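# Sort steel blanks into the tray with a magnet

## Task

The grey-coated round blanks on the mat look identical, but some are steel and some aluminium. Every steel blank must end up inside the tray and every aluminium blank must stay out of it. At the end the tray is upright, all parts are still, the magnet is switched off and carries no blank, and nothing counts as placed if only the robot holds it there. Release and move the arm away when finished.

## Robot and tools

Robot: one arm with a magnet gripper on its flange. Its base sits on a mounting block at the origin, either roughly upright or tilted about halfway toward +y or -y (check the images). It faces +x. Don't knock or place anything off the table; that fails the job. Loose objects may sometimes get a brief push from outside.

Frames: the scene frame is fixed to the table. z = 0 is the table top, +z is up, +x points out in front of the base, +y is to the left looking along +x. The face point is the centre of the magnet's flat round face; its z axis points out of the face. Its position (m) and orientation (quat w,x,y,z) in each result are given in the scene frame. Position readings can be slightly off at long reach; the cameras show the truth.

Tool: a 48 mm barrel, 85 mm long. Behind it are a 75 mm spacer and plate, plus a 22 mm thick block sticking out toward the gripper's -y axis. Its corners sweep a 92 mm radius when the last joint turns, so watch for clearance.

Magnet: on pulls only steel or iron, and bare steel flat on the face holds about 120 N. The grey coat reduces that. The pull drops very fast with any gap (about half at 0.33 mm, under 1 N at 10 mm), so press the face flat onto a blank before lifting. Aluminium is never attracted, which is the way to tell the two metals apart. Off, a weak pull of about 0.3 N remains, so a very light steel part may stay stuck. The piston needs about 0.1 s to switch. The face is smooth, so tilting or fast moves can let a held part slide off. Result flags:
- magnet_out = 1: magnet is at the face.
- magnet_back = 1: magnet is fully withdrawn.
- part_present = 1: steel is pulling with at least ~36 N. A coated steel blank must be nearly touching the face for this to read 1.

execute_actions(actions): a list of chunks. Each chunk is a table of up to 15 rows. Each row has 7 numbers, each in [-1, 1]: dx, dy, dz, rx, ry, rz, magnet. Each row plays for one 1/30 s step. If a table has fewer than 15 rows, its last row repeats for the remaining steps.
- Pose numbers: an offset from the face point's pose at the start of that chunk (not from the previous row), in the face point's own axes. 1.0 means 0.6 m or 180 degrees. rx, ry, rz together form one rotation vector.
- Magnet: an absolute setting. Above 0.01 is on (send 1), 0.01 or below is off (send 0). It stays as last sent.
- Write every number literally. Expressions or list tricks invalidate the call.
- An empty list sends nothing and just reports the state.
- Each step's command is clipped to within 100 mm and 16 degrees of the measured pose. Motion lags about 0.17 s behind commands, so large offsets may need another chunk.

move(target, speed, stop_force, blocking): drives the face point in a straight line to one pose.
- target: one 7-number row, as above. It is an offset from the pose in the latest result that shows one, in face-point axes, and the magnet value is applied at the start.
- speed: m/s, from 0.002 to 0.5, default 0.25. Rotation is limited to twice that in rad/s.
- The path lasts 0.5 to 10 s and does not avoid obstacles. The arm is stiff, so aiming even slightly into a hard surface can fault.
- stop_force: N, from 13 to 80. It ends the path when the push against the motion rises that much, and lets you aim past a contact if you move very slowly. It is measured along the line of motion, is unreliable while rotating, and cannot be used with blocking=false or in the first 0.2 s. Leave it out when moving away from something you press on.
- blocking=false: the result returns after 0.5 s while the arm keeps moving. Use wait or stop before sending new motion.
- The result's move: line gives the ending: done, off_target, moving, held, fault, or contact (stopped by stop_force). limits=paced means the pose was clipped. limits=held means some steps were blocked by a check.

wait(seconds): 0 to 10. Holds the last command, and any running move continues. stop(): brakes a running move. zoom_image(camera, region [x0,y0,x1,y1] in pixels, at most 504x504): a closer look at cam_head_left, cam_head_right, cam_high, cam_low or cam_wrist (each 672x504). finished_scene(scene): ends the current scene, passed by its number, and reports success. It cannot be undone.

Result lines:
- end_effector_velocity and angular velocity: in the scene frame.
- Joint positions: six joints, in radians. Ranges are pan ±3.142, lift ±6.283, elbow 0 to 3.142, wrists ±6.283.
- Joint velocities and joint torques: torques are noisy drive outputs.
- Wrist force/torque: in face-point axes, with about 5.5 N offset and 3.4 N noise, saturating near 100 N.
- Hand target: the pose the joint targets now aim at. Off the commanded pose: the gap to the last row sent.
- pose unreachable: a clearance check altered steps, with the index of the first affected action counted from 0. A cause: line may follow. joint sent to its limit: a joint was stopped at the end of its range.
- Step readings: positions at some steps, with HELD marking steps that were held back.

Avoid:
- Torque faults: joint load limits are 293, 293, 133, 48, 48, 48 N m, and a held part counts.
- Force faults: 150 N on any part of the arm.
- Either fault freezes the arm for 10 s.
- Motor heat: a warning at 70 °C and braking at 85 °C.
- Hard hits, drops, slips, and tipping the tray.

Each tool is called after "Emit:" in YAML: its name, and indented under it one key for each argument.

## Session

Emit:
execute_actions:
  actions: []

Scene clock: 0.00 s.
end_effector_position=(+1.3514, +0.0281, +0.2883) magnet_out=0 magnet_back=1 part_present=0 end_effector_quat_wxyz=(+0.396, -0.086, +0.720, +0.563) end_effector_velocity=(-0.000, +0.001, -0.001) end_effector_angular_velocity=(-0.001, +0.001, +0.001)
Joint positions: [-0.082 -0.319  0.623 -2.425 -0.869  2.694]
Joint velocities: [-0.    -0.     0.002  0.001 -0.    -0.001]
Joint torques (N m, as the arm reports them, + toward a larger angle): no reading
Wrist force (N, on the end effector, along its own x y z axes, offset not removed): no reading
Wrist torque (N m, same axes, about the end effector's origin, offset not removed): no reading
Hand target: +1.351, +0.028, +0.288; +0.396, -0.086, +0.720, +0.563

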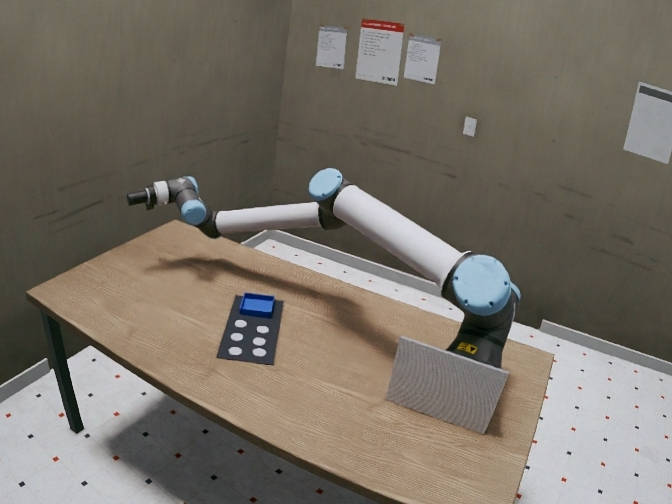

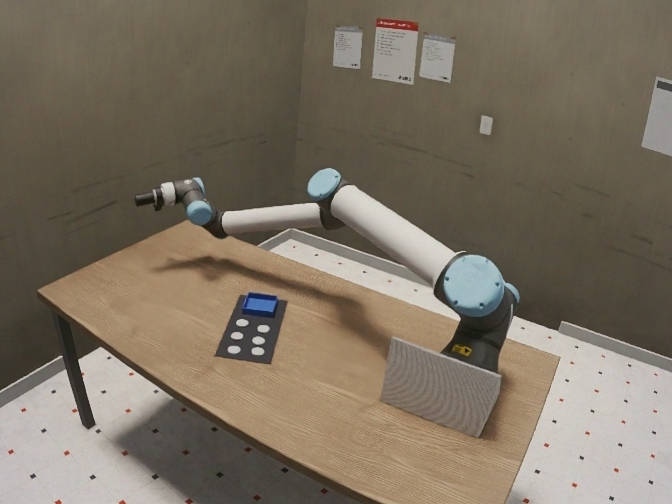

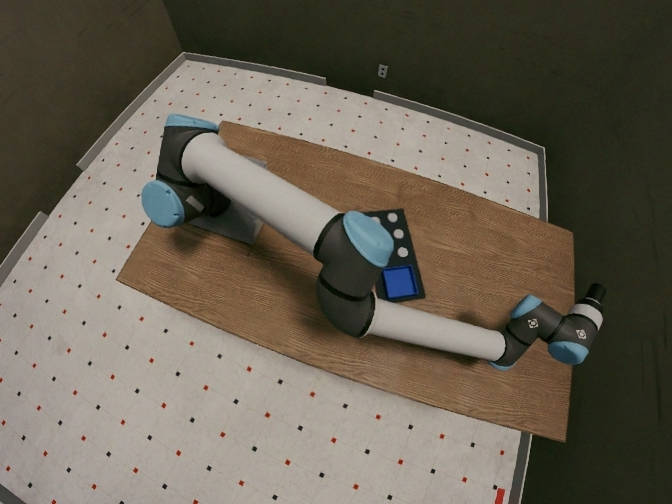

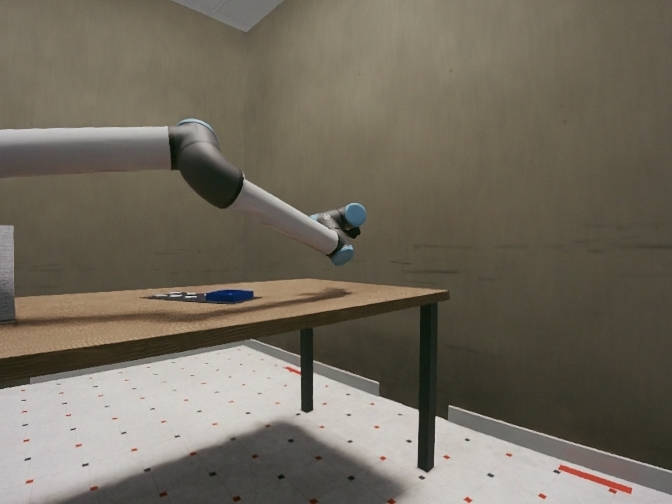

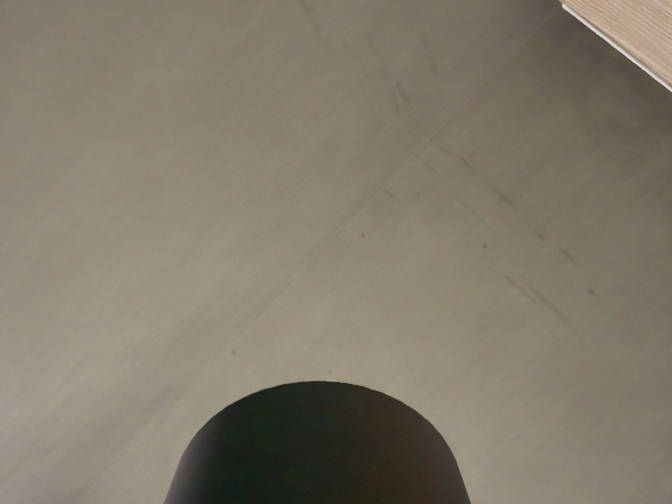

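Emit:
move:
  target: [0.752,0.682,-0.225,0.396,0.279,0.061,0]

Scene clock: 6.37 s.
end_effector_position=(+0.7512, +0.1992, +0.2972) magnet_out=0 magnet_back=1 part_present=0 end_effector_quat_wxyz=(-0.001, -0.000, +1.000, +0.000) end_effector_velocity=(-0.001, -0.000, +0.002) end_effector_angular_velocity=(-0.005, +0.003, -0.001)
Joint positions: [ 0.366 -0.875  1.816 -2.223 -2.31   3.573]
Joint velocities: [ 0.002 -0.002 -0.001  0.011 -0.003  0.008]
Joint torques (N m, as the arm reports them, + toward a larger angle): [ 72.81 -50.06 -35.68   0.23  -2.18   3.53]
Wrist force (N, on the end effector, along its own x y z axes, offset not removed): [-1.1 -4.4 4.6]
Wrist torque (N m, same axes, about the end effector's origin, offset not removed): [-0.32 -0.15 -0.09]
Hand target: +0.751, +0.199, +0.297; -0.001, -0.000, +1.000, +0.000
Off the commanded pose: 0.001 m, 0 deg.
move: done

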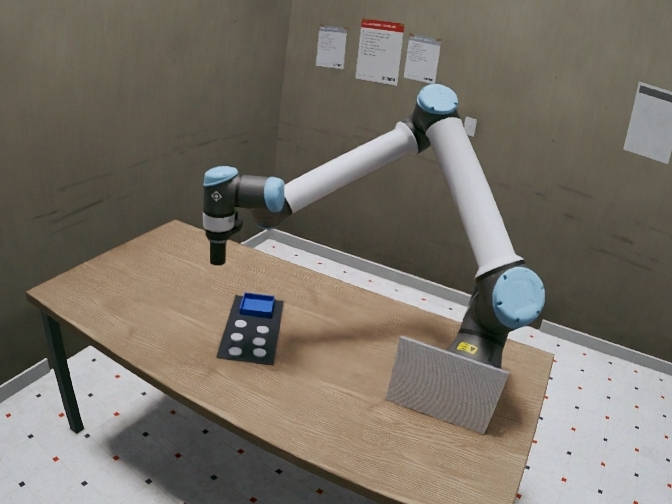

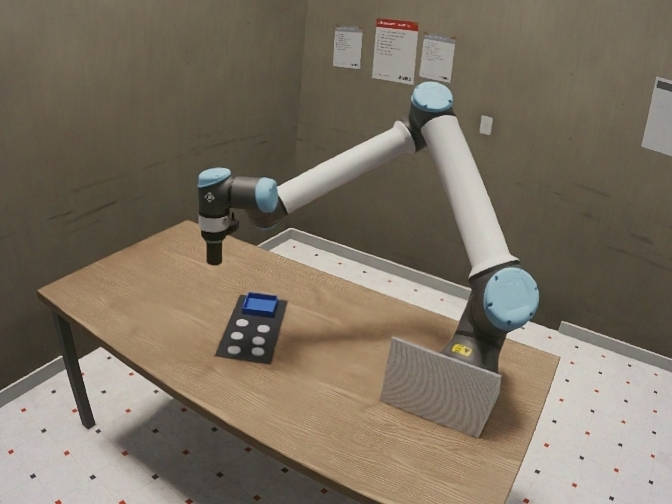

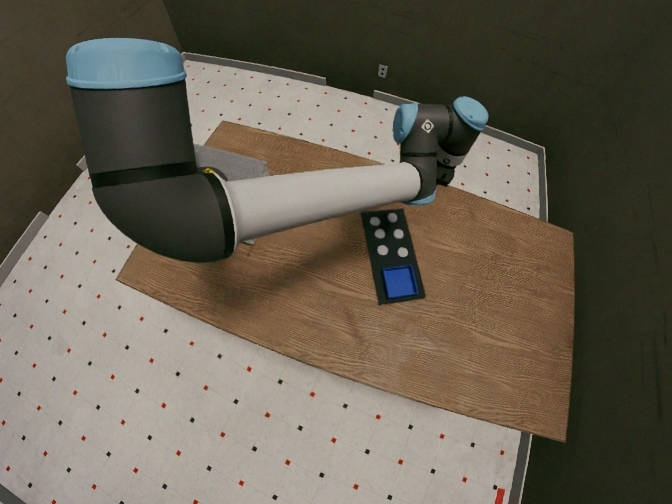

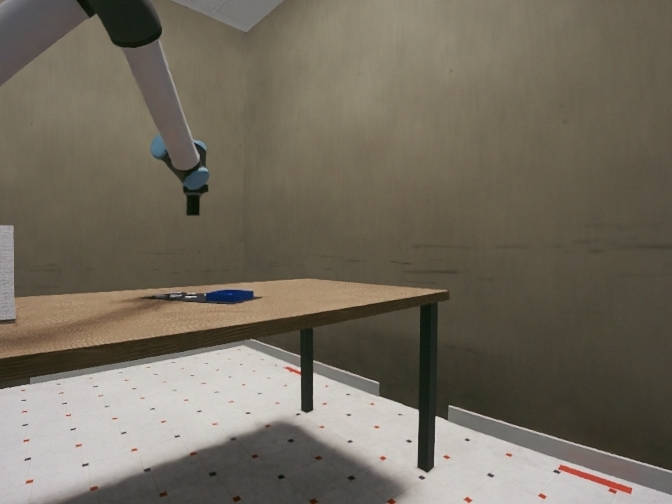

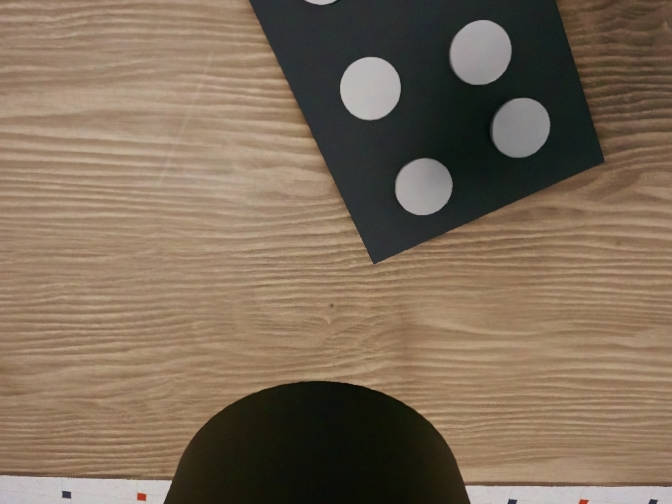

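Emit:
move:
  target: [0.05,-0.2,0,0,0,0,0]

Emit:
move:
  target: [0.05,0.2,0.3,0,0,0,0]

Scene clock: 8.43 s.
end_effector_position=(+0.7210, +0.0795, +0.2973) magnet_out=0 magnet_back=1 part_present=0 end_effector_quat_wxyz=(-0.001, -0.000, +1.000, +0.000) end_effector_velocity=(-0.001, -0.001, +0.000) end_effector_angular_velocity=(+0.001, +0.000, +0.002)
Joint positions: [ 0.275 -1.05   1.953 -2.267 -2.332  3.453]
Joint velocities: [-0.001 -0.003  0.003 -0.     0.001 -0.003]
Joint torques (N m, as the arm reports them, + toward a larger angle): [ 34.51 -60.49 -15.43  -7.06  -2.07  -3.27]
Wrist force (N, on the end effector, along its own x y z axes, offset not removed): [0.2 1.0 4.6]
Wrist torque (N m, same axes, about the end effector's origin, offset not removed): [0.17 -0.22 -0.13]
Hand target: +0.721, +0.079, +0.297; -0.001, -0.000, +1.000, +0.000
Off the commanded pose: 0.000 m, 0 deg.
move: done

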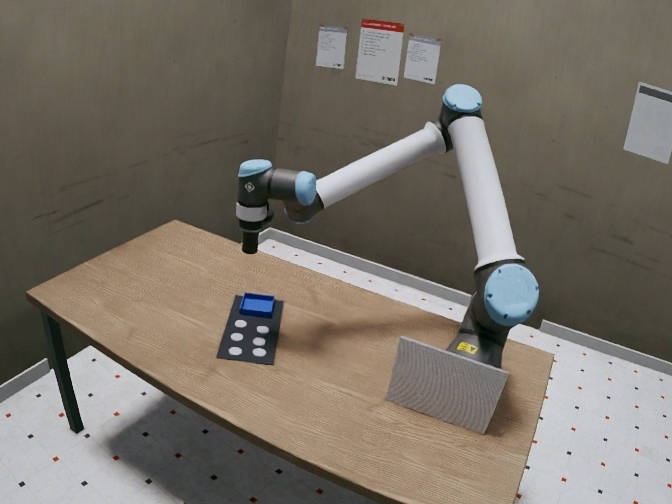

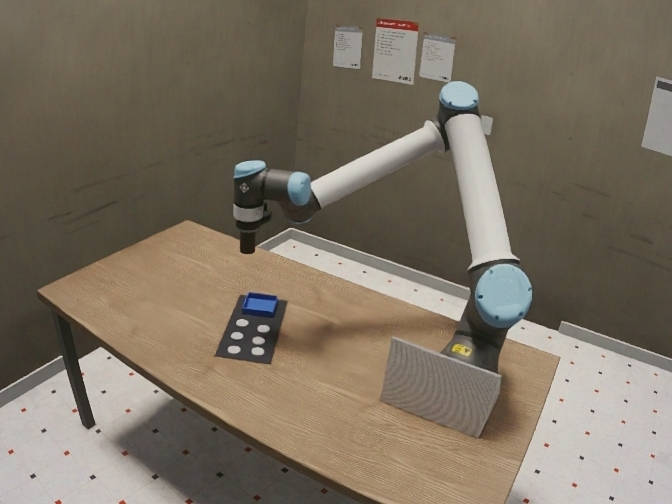

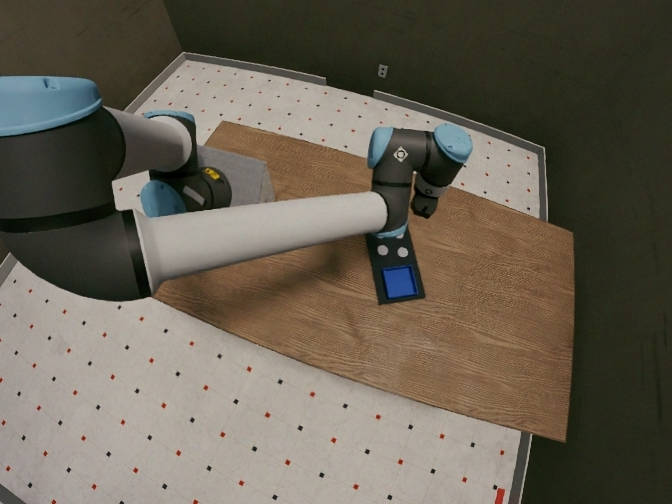

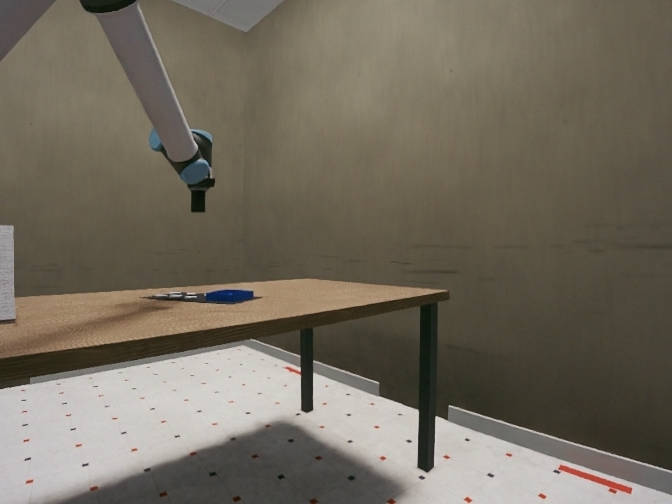

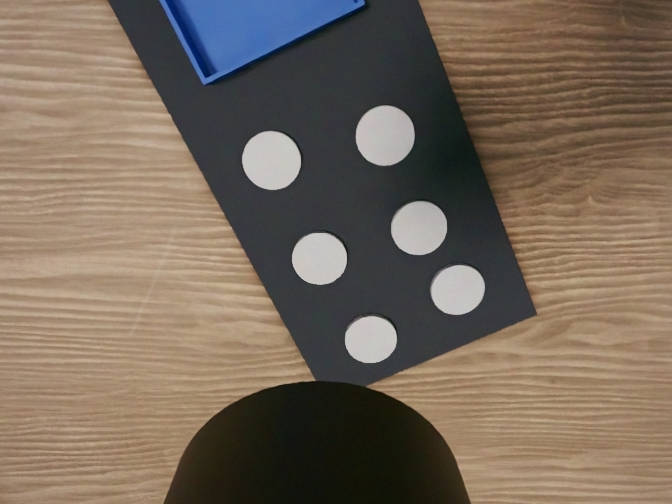

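Scene clock: 9.90 s.
end_effector_position=(+0.6911, +0.1992, +0.1175) magnet_out=0 magnet_back=1 part_present=0 end_effector_quat_wxyz=(-0.001, -0.000, +1.000, +0.000) end_effector_velocity=(+0.001, +0.002, -0.001) end_effector_angular_velocity=(+0.002, -0.003, +0.001)
Joint positions: [ 0.228 -0.741  2.024 -2.692 -2.34   3.388]
Joint velocities: [ 0.001  0.004 -0.002 -0.006  0.001 -0.003]
Joint torques (N m, as the arm reports them, + toward a larger angle): [ 41.85 -39.63 -25.36  -7.36  -1.9   -2.53]
Wrist force (N, on the end effector, along its own x y z axes, offset not removed): [2.6 -3.8 1.9]
Wrist torque (N m, same axes, about the end effector's origin, offset not removed): [-0.30 -0.53 -0.08]
Hand target: +0.691, +0.199, +0.117; -0.001, -0.000, +1.000, +0.000
Off the commanded pose: 0.001 m, 0 deg.
move: done

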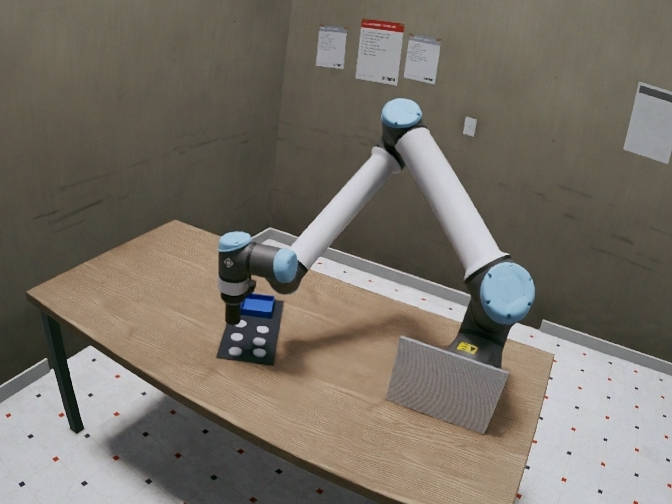

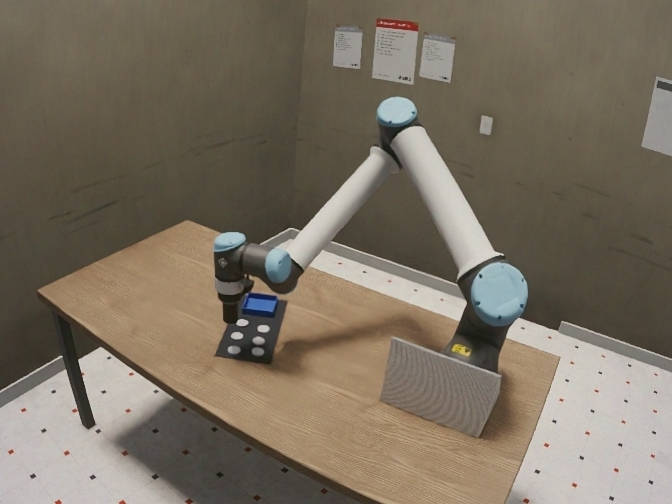

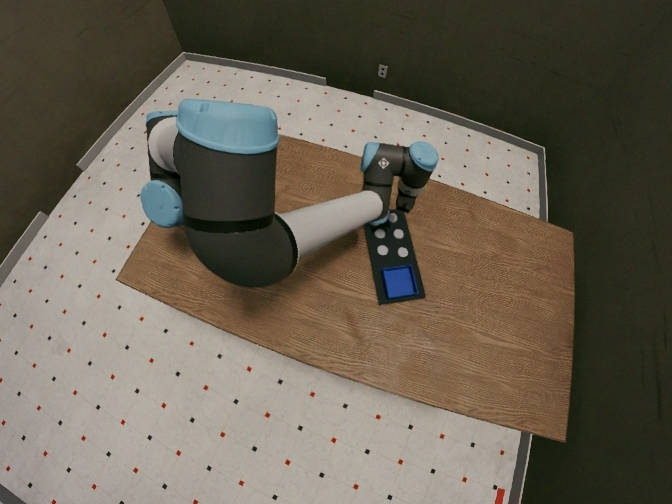

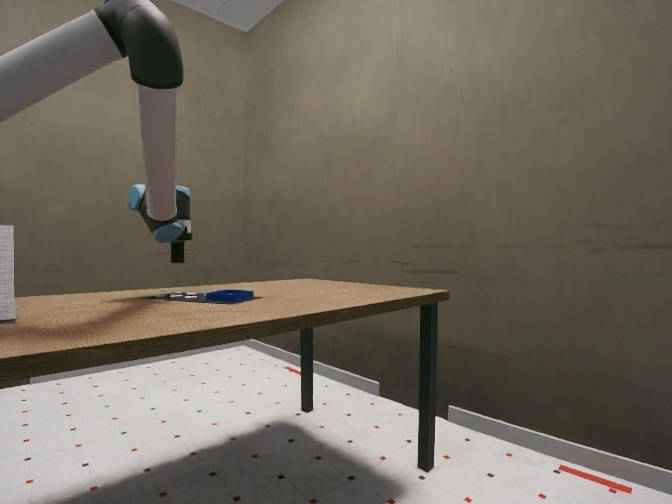

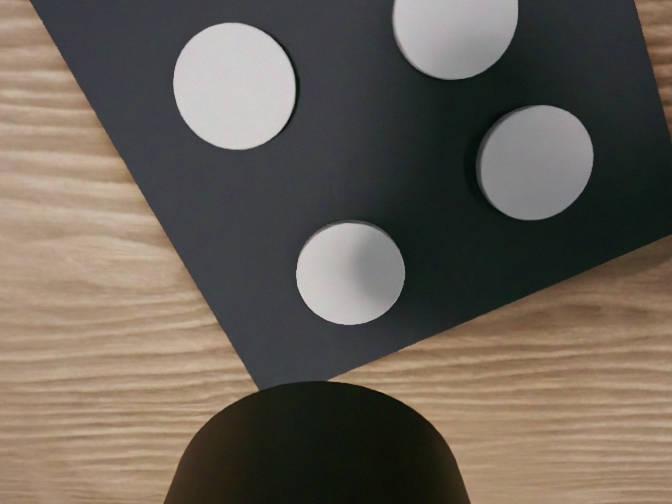

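Emit:
move:
  target: [0.018,-0.01,0.16,0,0,0,0]

Emit:
move:
  target: [0,0,0.04,0,0,0,1]
  speed: 0.005
  stop_force: 15

Emit:
zoom_image:
  camera: "cam_head_left"
  region: [190,270,330,375]

Scene clock: 13.70 s.
end_effector_position=(+0.6803, +0.1932, +0.0218) magnet_out=0 magnet_back=1 part_present=0 end_effector_quat_wxyz=(-0.001, -0.000, +1.000, +0.000) end_effector_velocity=(-0.001, +0.000, -0.002) end_effector_angular_velocity=(+0.001, -0.001, +0.000)
Joint positions: [ 0.13  -0.621  2.053 -2.937 -2.352  3.251]
Joint velocities: [-0.002  0.003  0.002 -0.009  0.001 -0.005]
Joint torques (N m, as the arm reports them, + toward a larger angle): [ 46.69 -45.19  -1.93  -7.26   1.86  -3.91]
Wrist force (N, on the end effector, along its own x y z axes, offset not removed): [-0.7 -1.0 1.2]
Wrist torque (N m, same axes, about the end effector's origin, offset not removed): [-0.03 -0.05 -0.09]
Hand target: +0.680, +0.193, +0.022; -0.001, -0.000, +1.000, +0.000
Off the commanded pose: 0.000 m, 0 deg.
move: done

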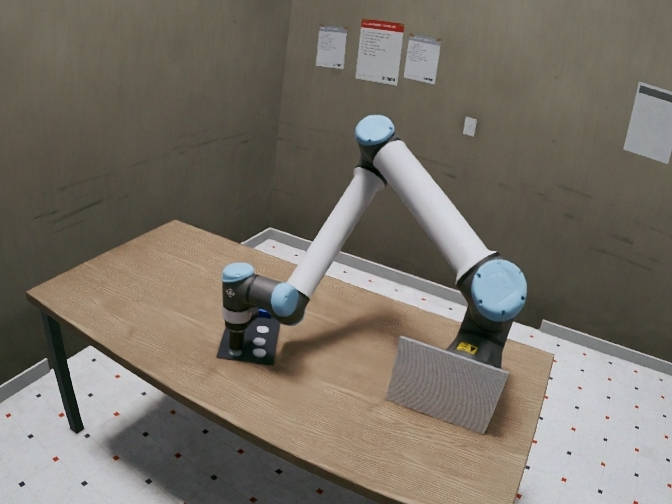

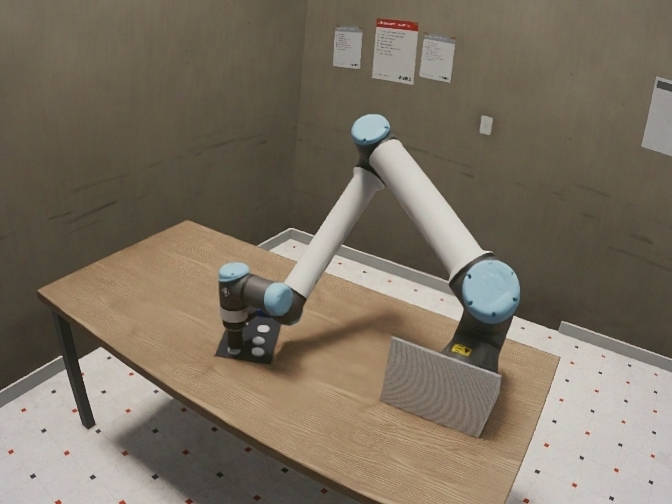

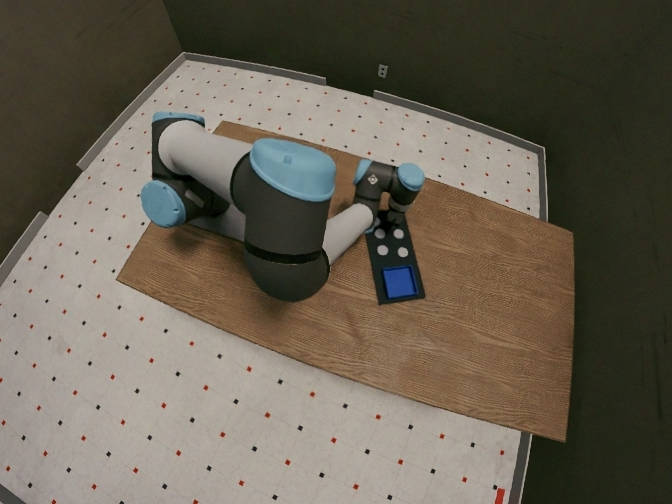

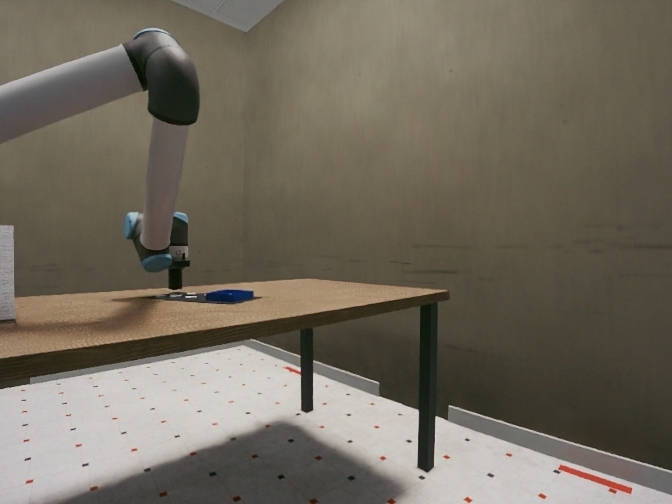

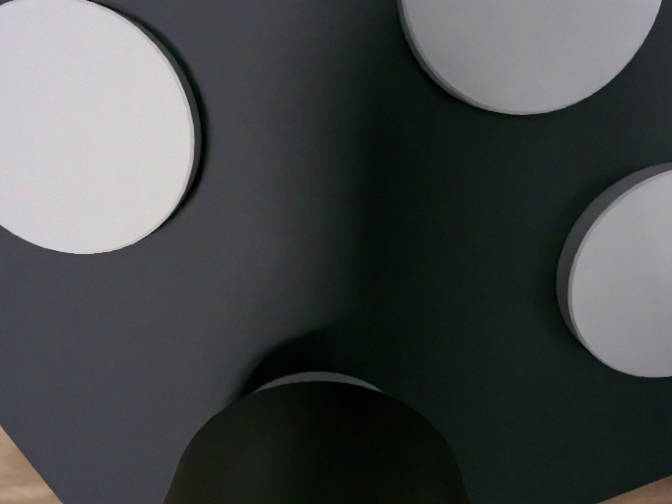

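Scene clock: 16.90 s.
end_effector_position=(+0.6804, +0.1931, +0.0078) magnet_out=1 magnet_back=0 part_present=1 end_effector_quat_wxyz=(-0.001, -0.000, +1.000, +0.000) end_effector_velocity=(-0.001, +0.000, +0.000) end_effector_angular_velocity=(-0.000, +0.003, -0.001)
Joint positions: [ 0.115 -0.6    2.051 -2.97  -2.352  3.231]
Joint velocities: [ 0.001 -0.001  0.     0.006 -0.     0.005]
Joint torques (N m, as the arm reports them, + toward a larger angle): [ 52.5  -54.43 -18.39   1.25   0.04   3.25]
Wrist force (N, on the end effector, along its own x y z axes, offset not removed): [17.5 -5.6 -41.4]
Wrist torque (N m, same axes, about the end effector's origin, offset not removed): [-0.66 -0.19 -0.25]
Hand target: +0.680, +0.193, +0.008; -0.001, -0.000, +1.000, +0.000
Off the commanded pose: 0.010 m, 0 deg.
move: contact

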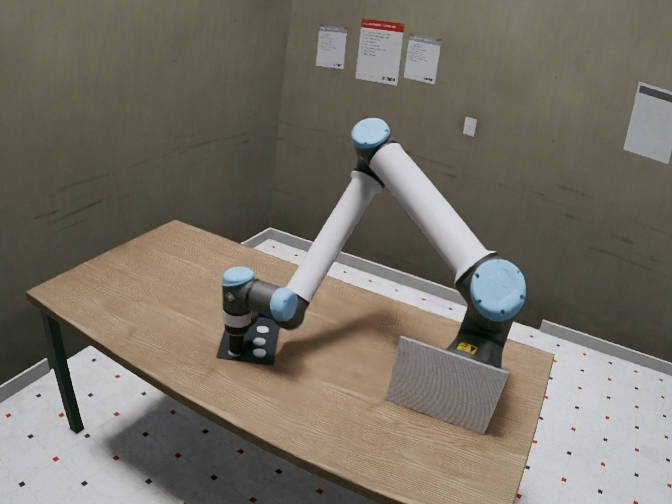

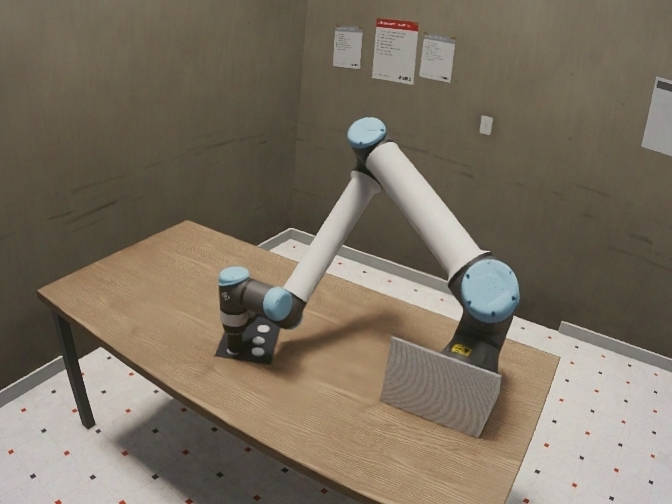

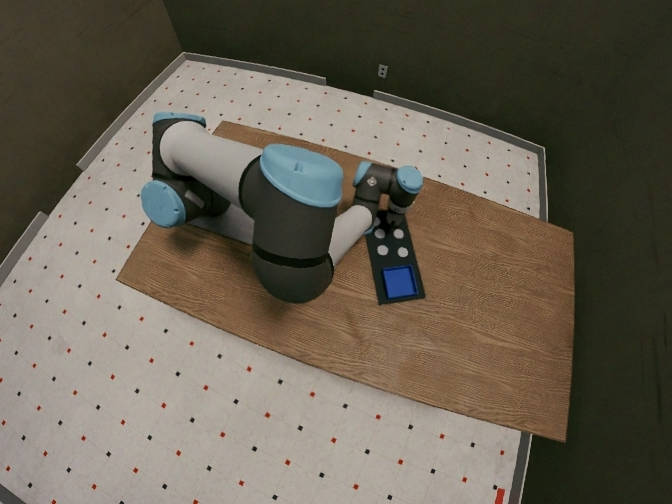

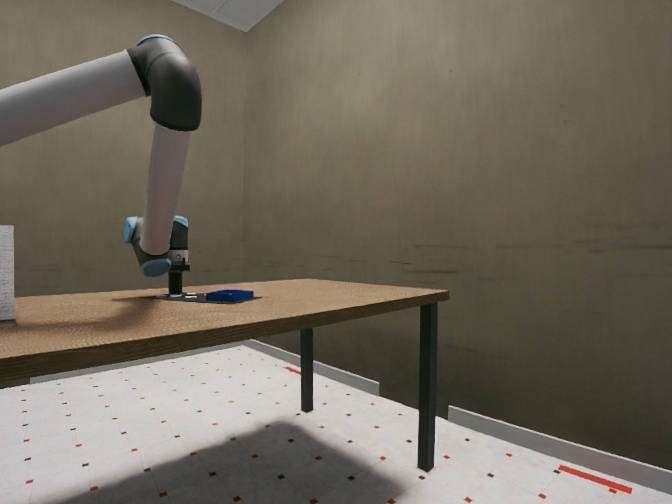

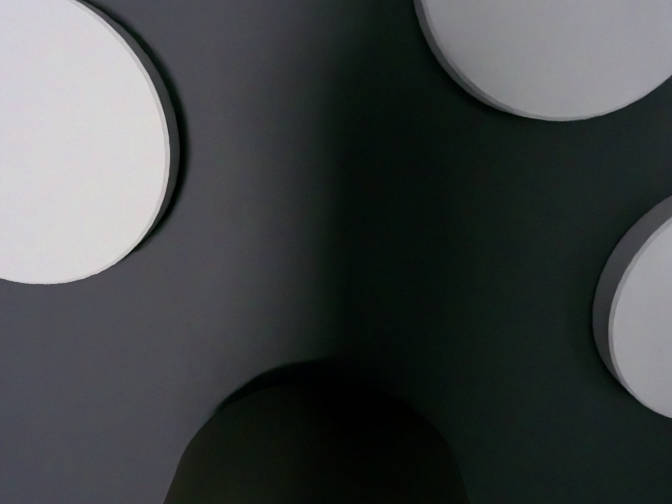

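Region (190, 270, 330, 375) of cam_head_left's 672x504 image, scaled by 3.600, with more detail than that image has; it fills the top 378 rows of this view, and the rest is white.

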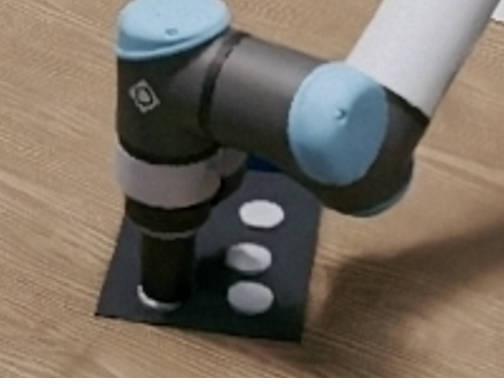

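Emit:
move:
  target: [0,0,-0.09,0,0,0,1]

Emit:
move:
  target: [-0.163,-0.388,0,0,0,0,1]

Scene clock: 19.67 s.
end_effector_position=(+0.6803, +0.1932, +0.0615) magnet_out=1 magnet_back=0 part_present=1 end_effector_quat_wxyz=(-0.001, -0.000, +1.000, +0.000) end_effector_velocity=(-0.000, -0.001, +0.001) end_effector_angular_velocity=(-0.001, +0.002, -0.002)
Joint positions: [ 0.17  -0.677  2.056 -2.844 -2.348  3.307]
Joint velocities: [ 0.001 -0.003 -0.     0.006 -0.001  0.005]
Joint torques (N m, as the arm reports them, + toward a larger angle): [ 68.15 -69.52 -20.04   0.91   1.63   4.03]
Wrist force (N, on the end effector, along its own x y z axes, offset not removed): [-1.0 -4.7 1.9]
Wrist torque (N m, same axes, about the end effector's origin, offset not removed): [-0.52 -0.04 -0.11]
Hand target: +0.680, +0.193, +0.062; -0.001, -0.000, +1.000, +0.000
Off the commanded pose: 0.000 m, 0 deg.
move: done

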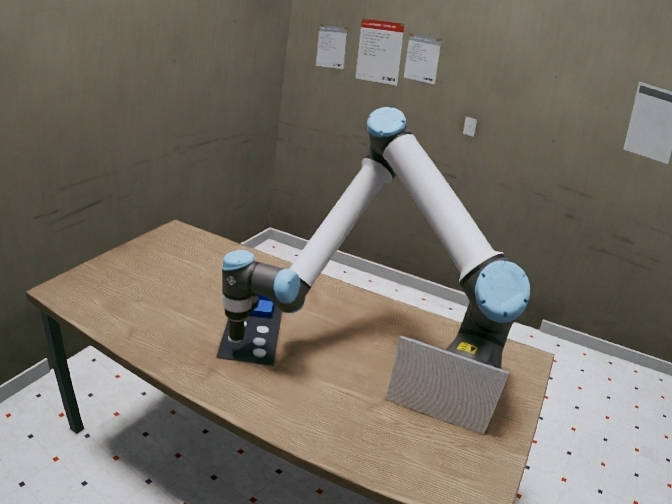

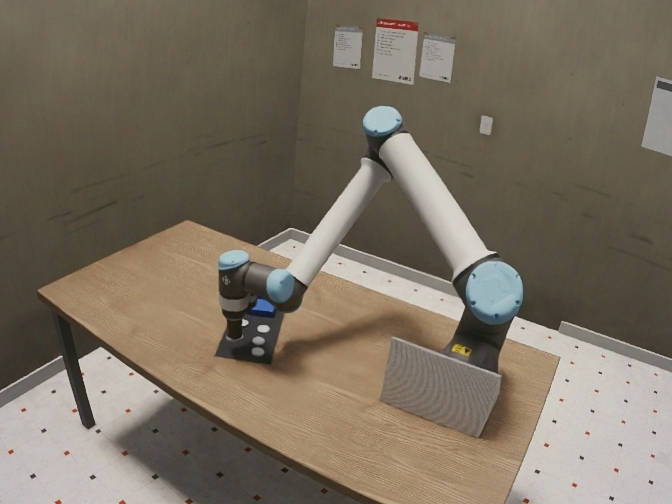

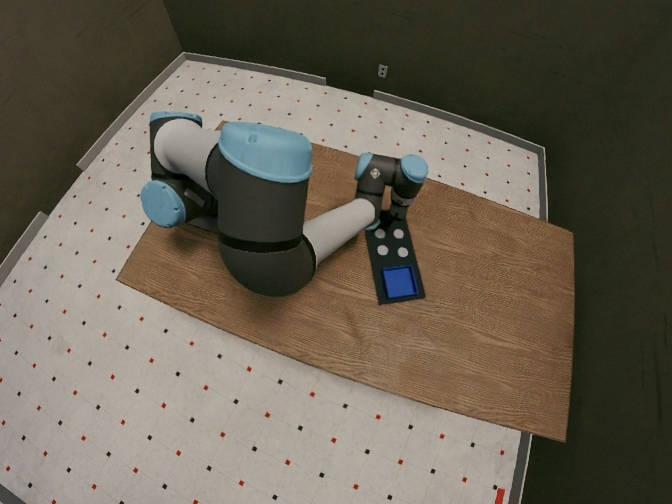

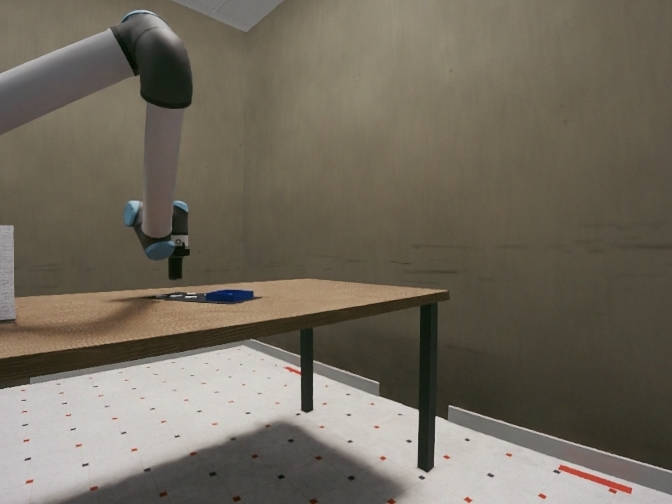

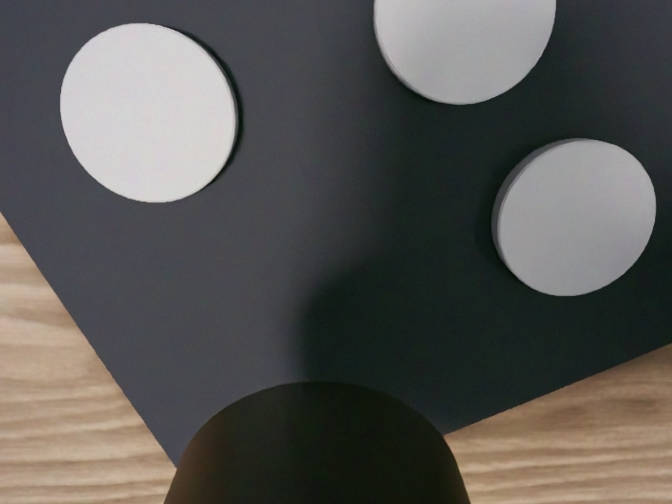

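Scene clock: 21.27 s.
end_effector_position=(+0.7777, -0.0394, +0.0617) magnet_out=1 magnet_back=0 part_present=1 end_effector_quat_wxyz=(-0.001, -0.000, +1.000, +0.000) end_effector_velocity=(+0.001, -0.002, -0.000) end_effector_angular_velocity=(-0.001, +0.000, +0.001)
Joint positions: [-0.056 -0.884  1.994 -2.799 -2.346  2.99 ]
Joint velocities: [-0.002 -0.    -0.002  0.001 -0.001 -0.003]
Joint torques (N m, as the arm reports them, + toward a larger angle): [ 44.45 -68.15 -21.85   0.16   1.36  -2.6 ]
Wrist force (N, on the end effector, along its own x y z axes, offset not removed): [1.9 -2.1 3.3]
Wrist torque (N m, same axes, about the end effector's origin, offset not removed): [-0.30 -0.35 0.00]
Hand target: +0.778, -0.040, +0.062; -0.001, -0.000, +1.000, +0.000
Off the commanded pose: 0.001 m, 0 deg.
move: done

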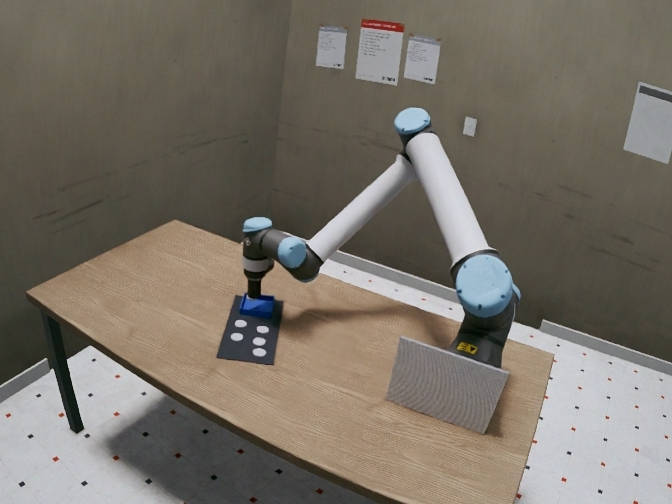

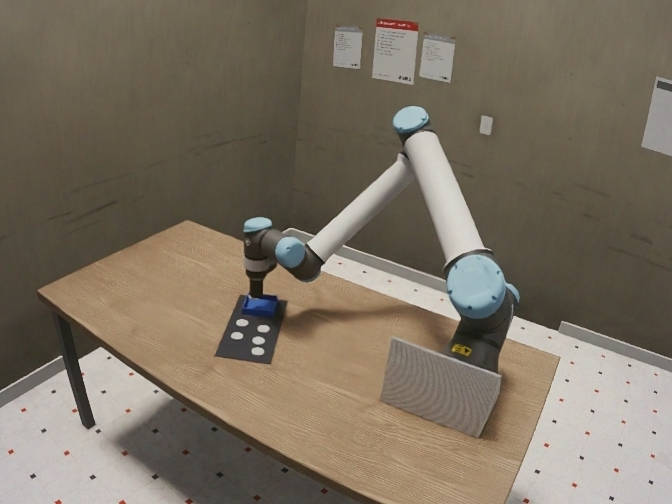

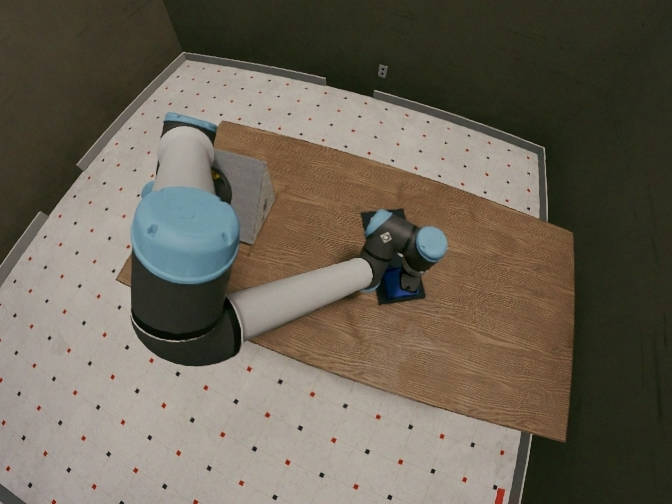

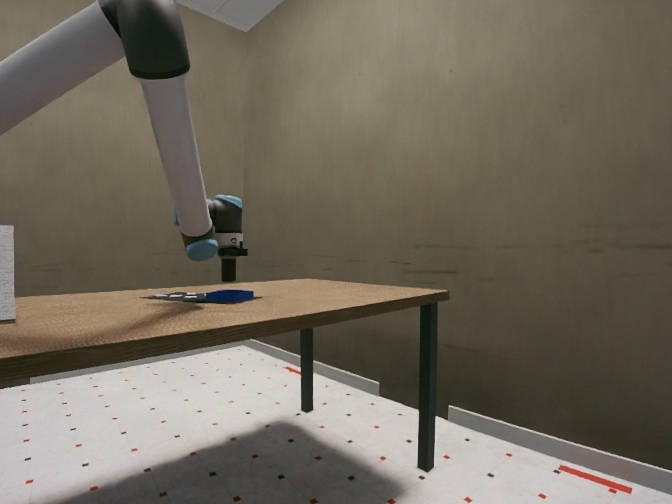

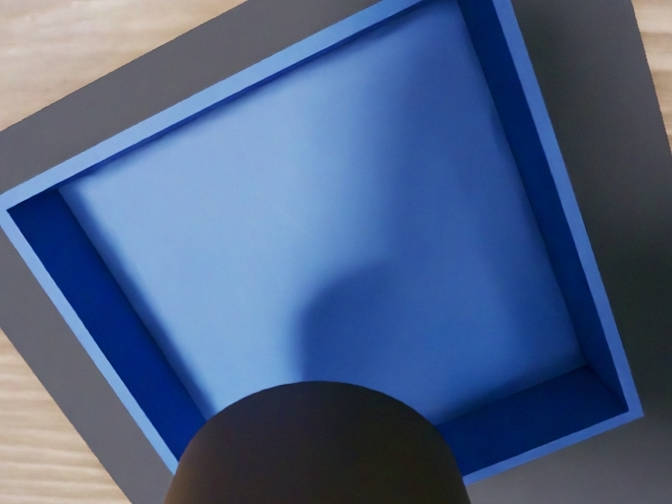

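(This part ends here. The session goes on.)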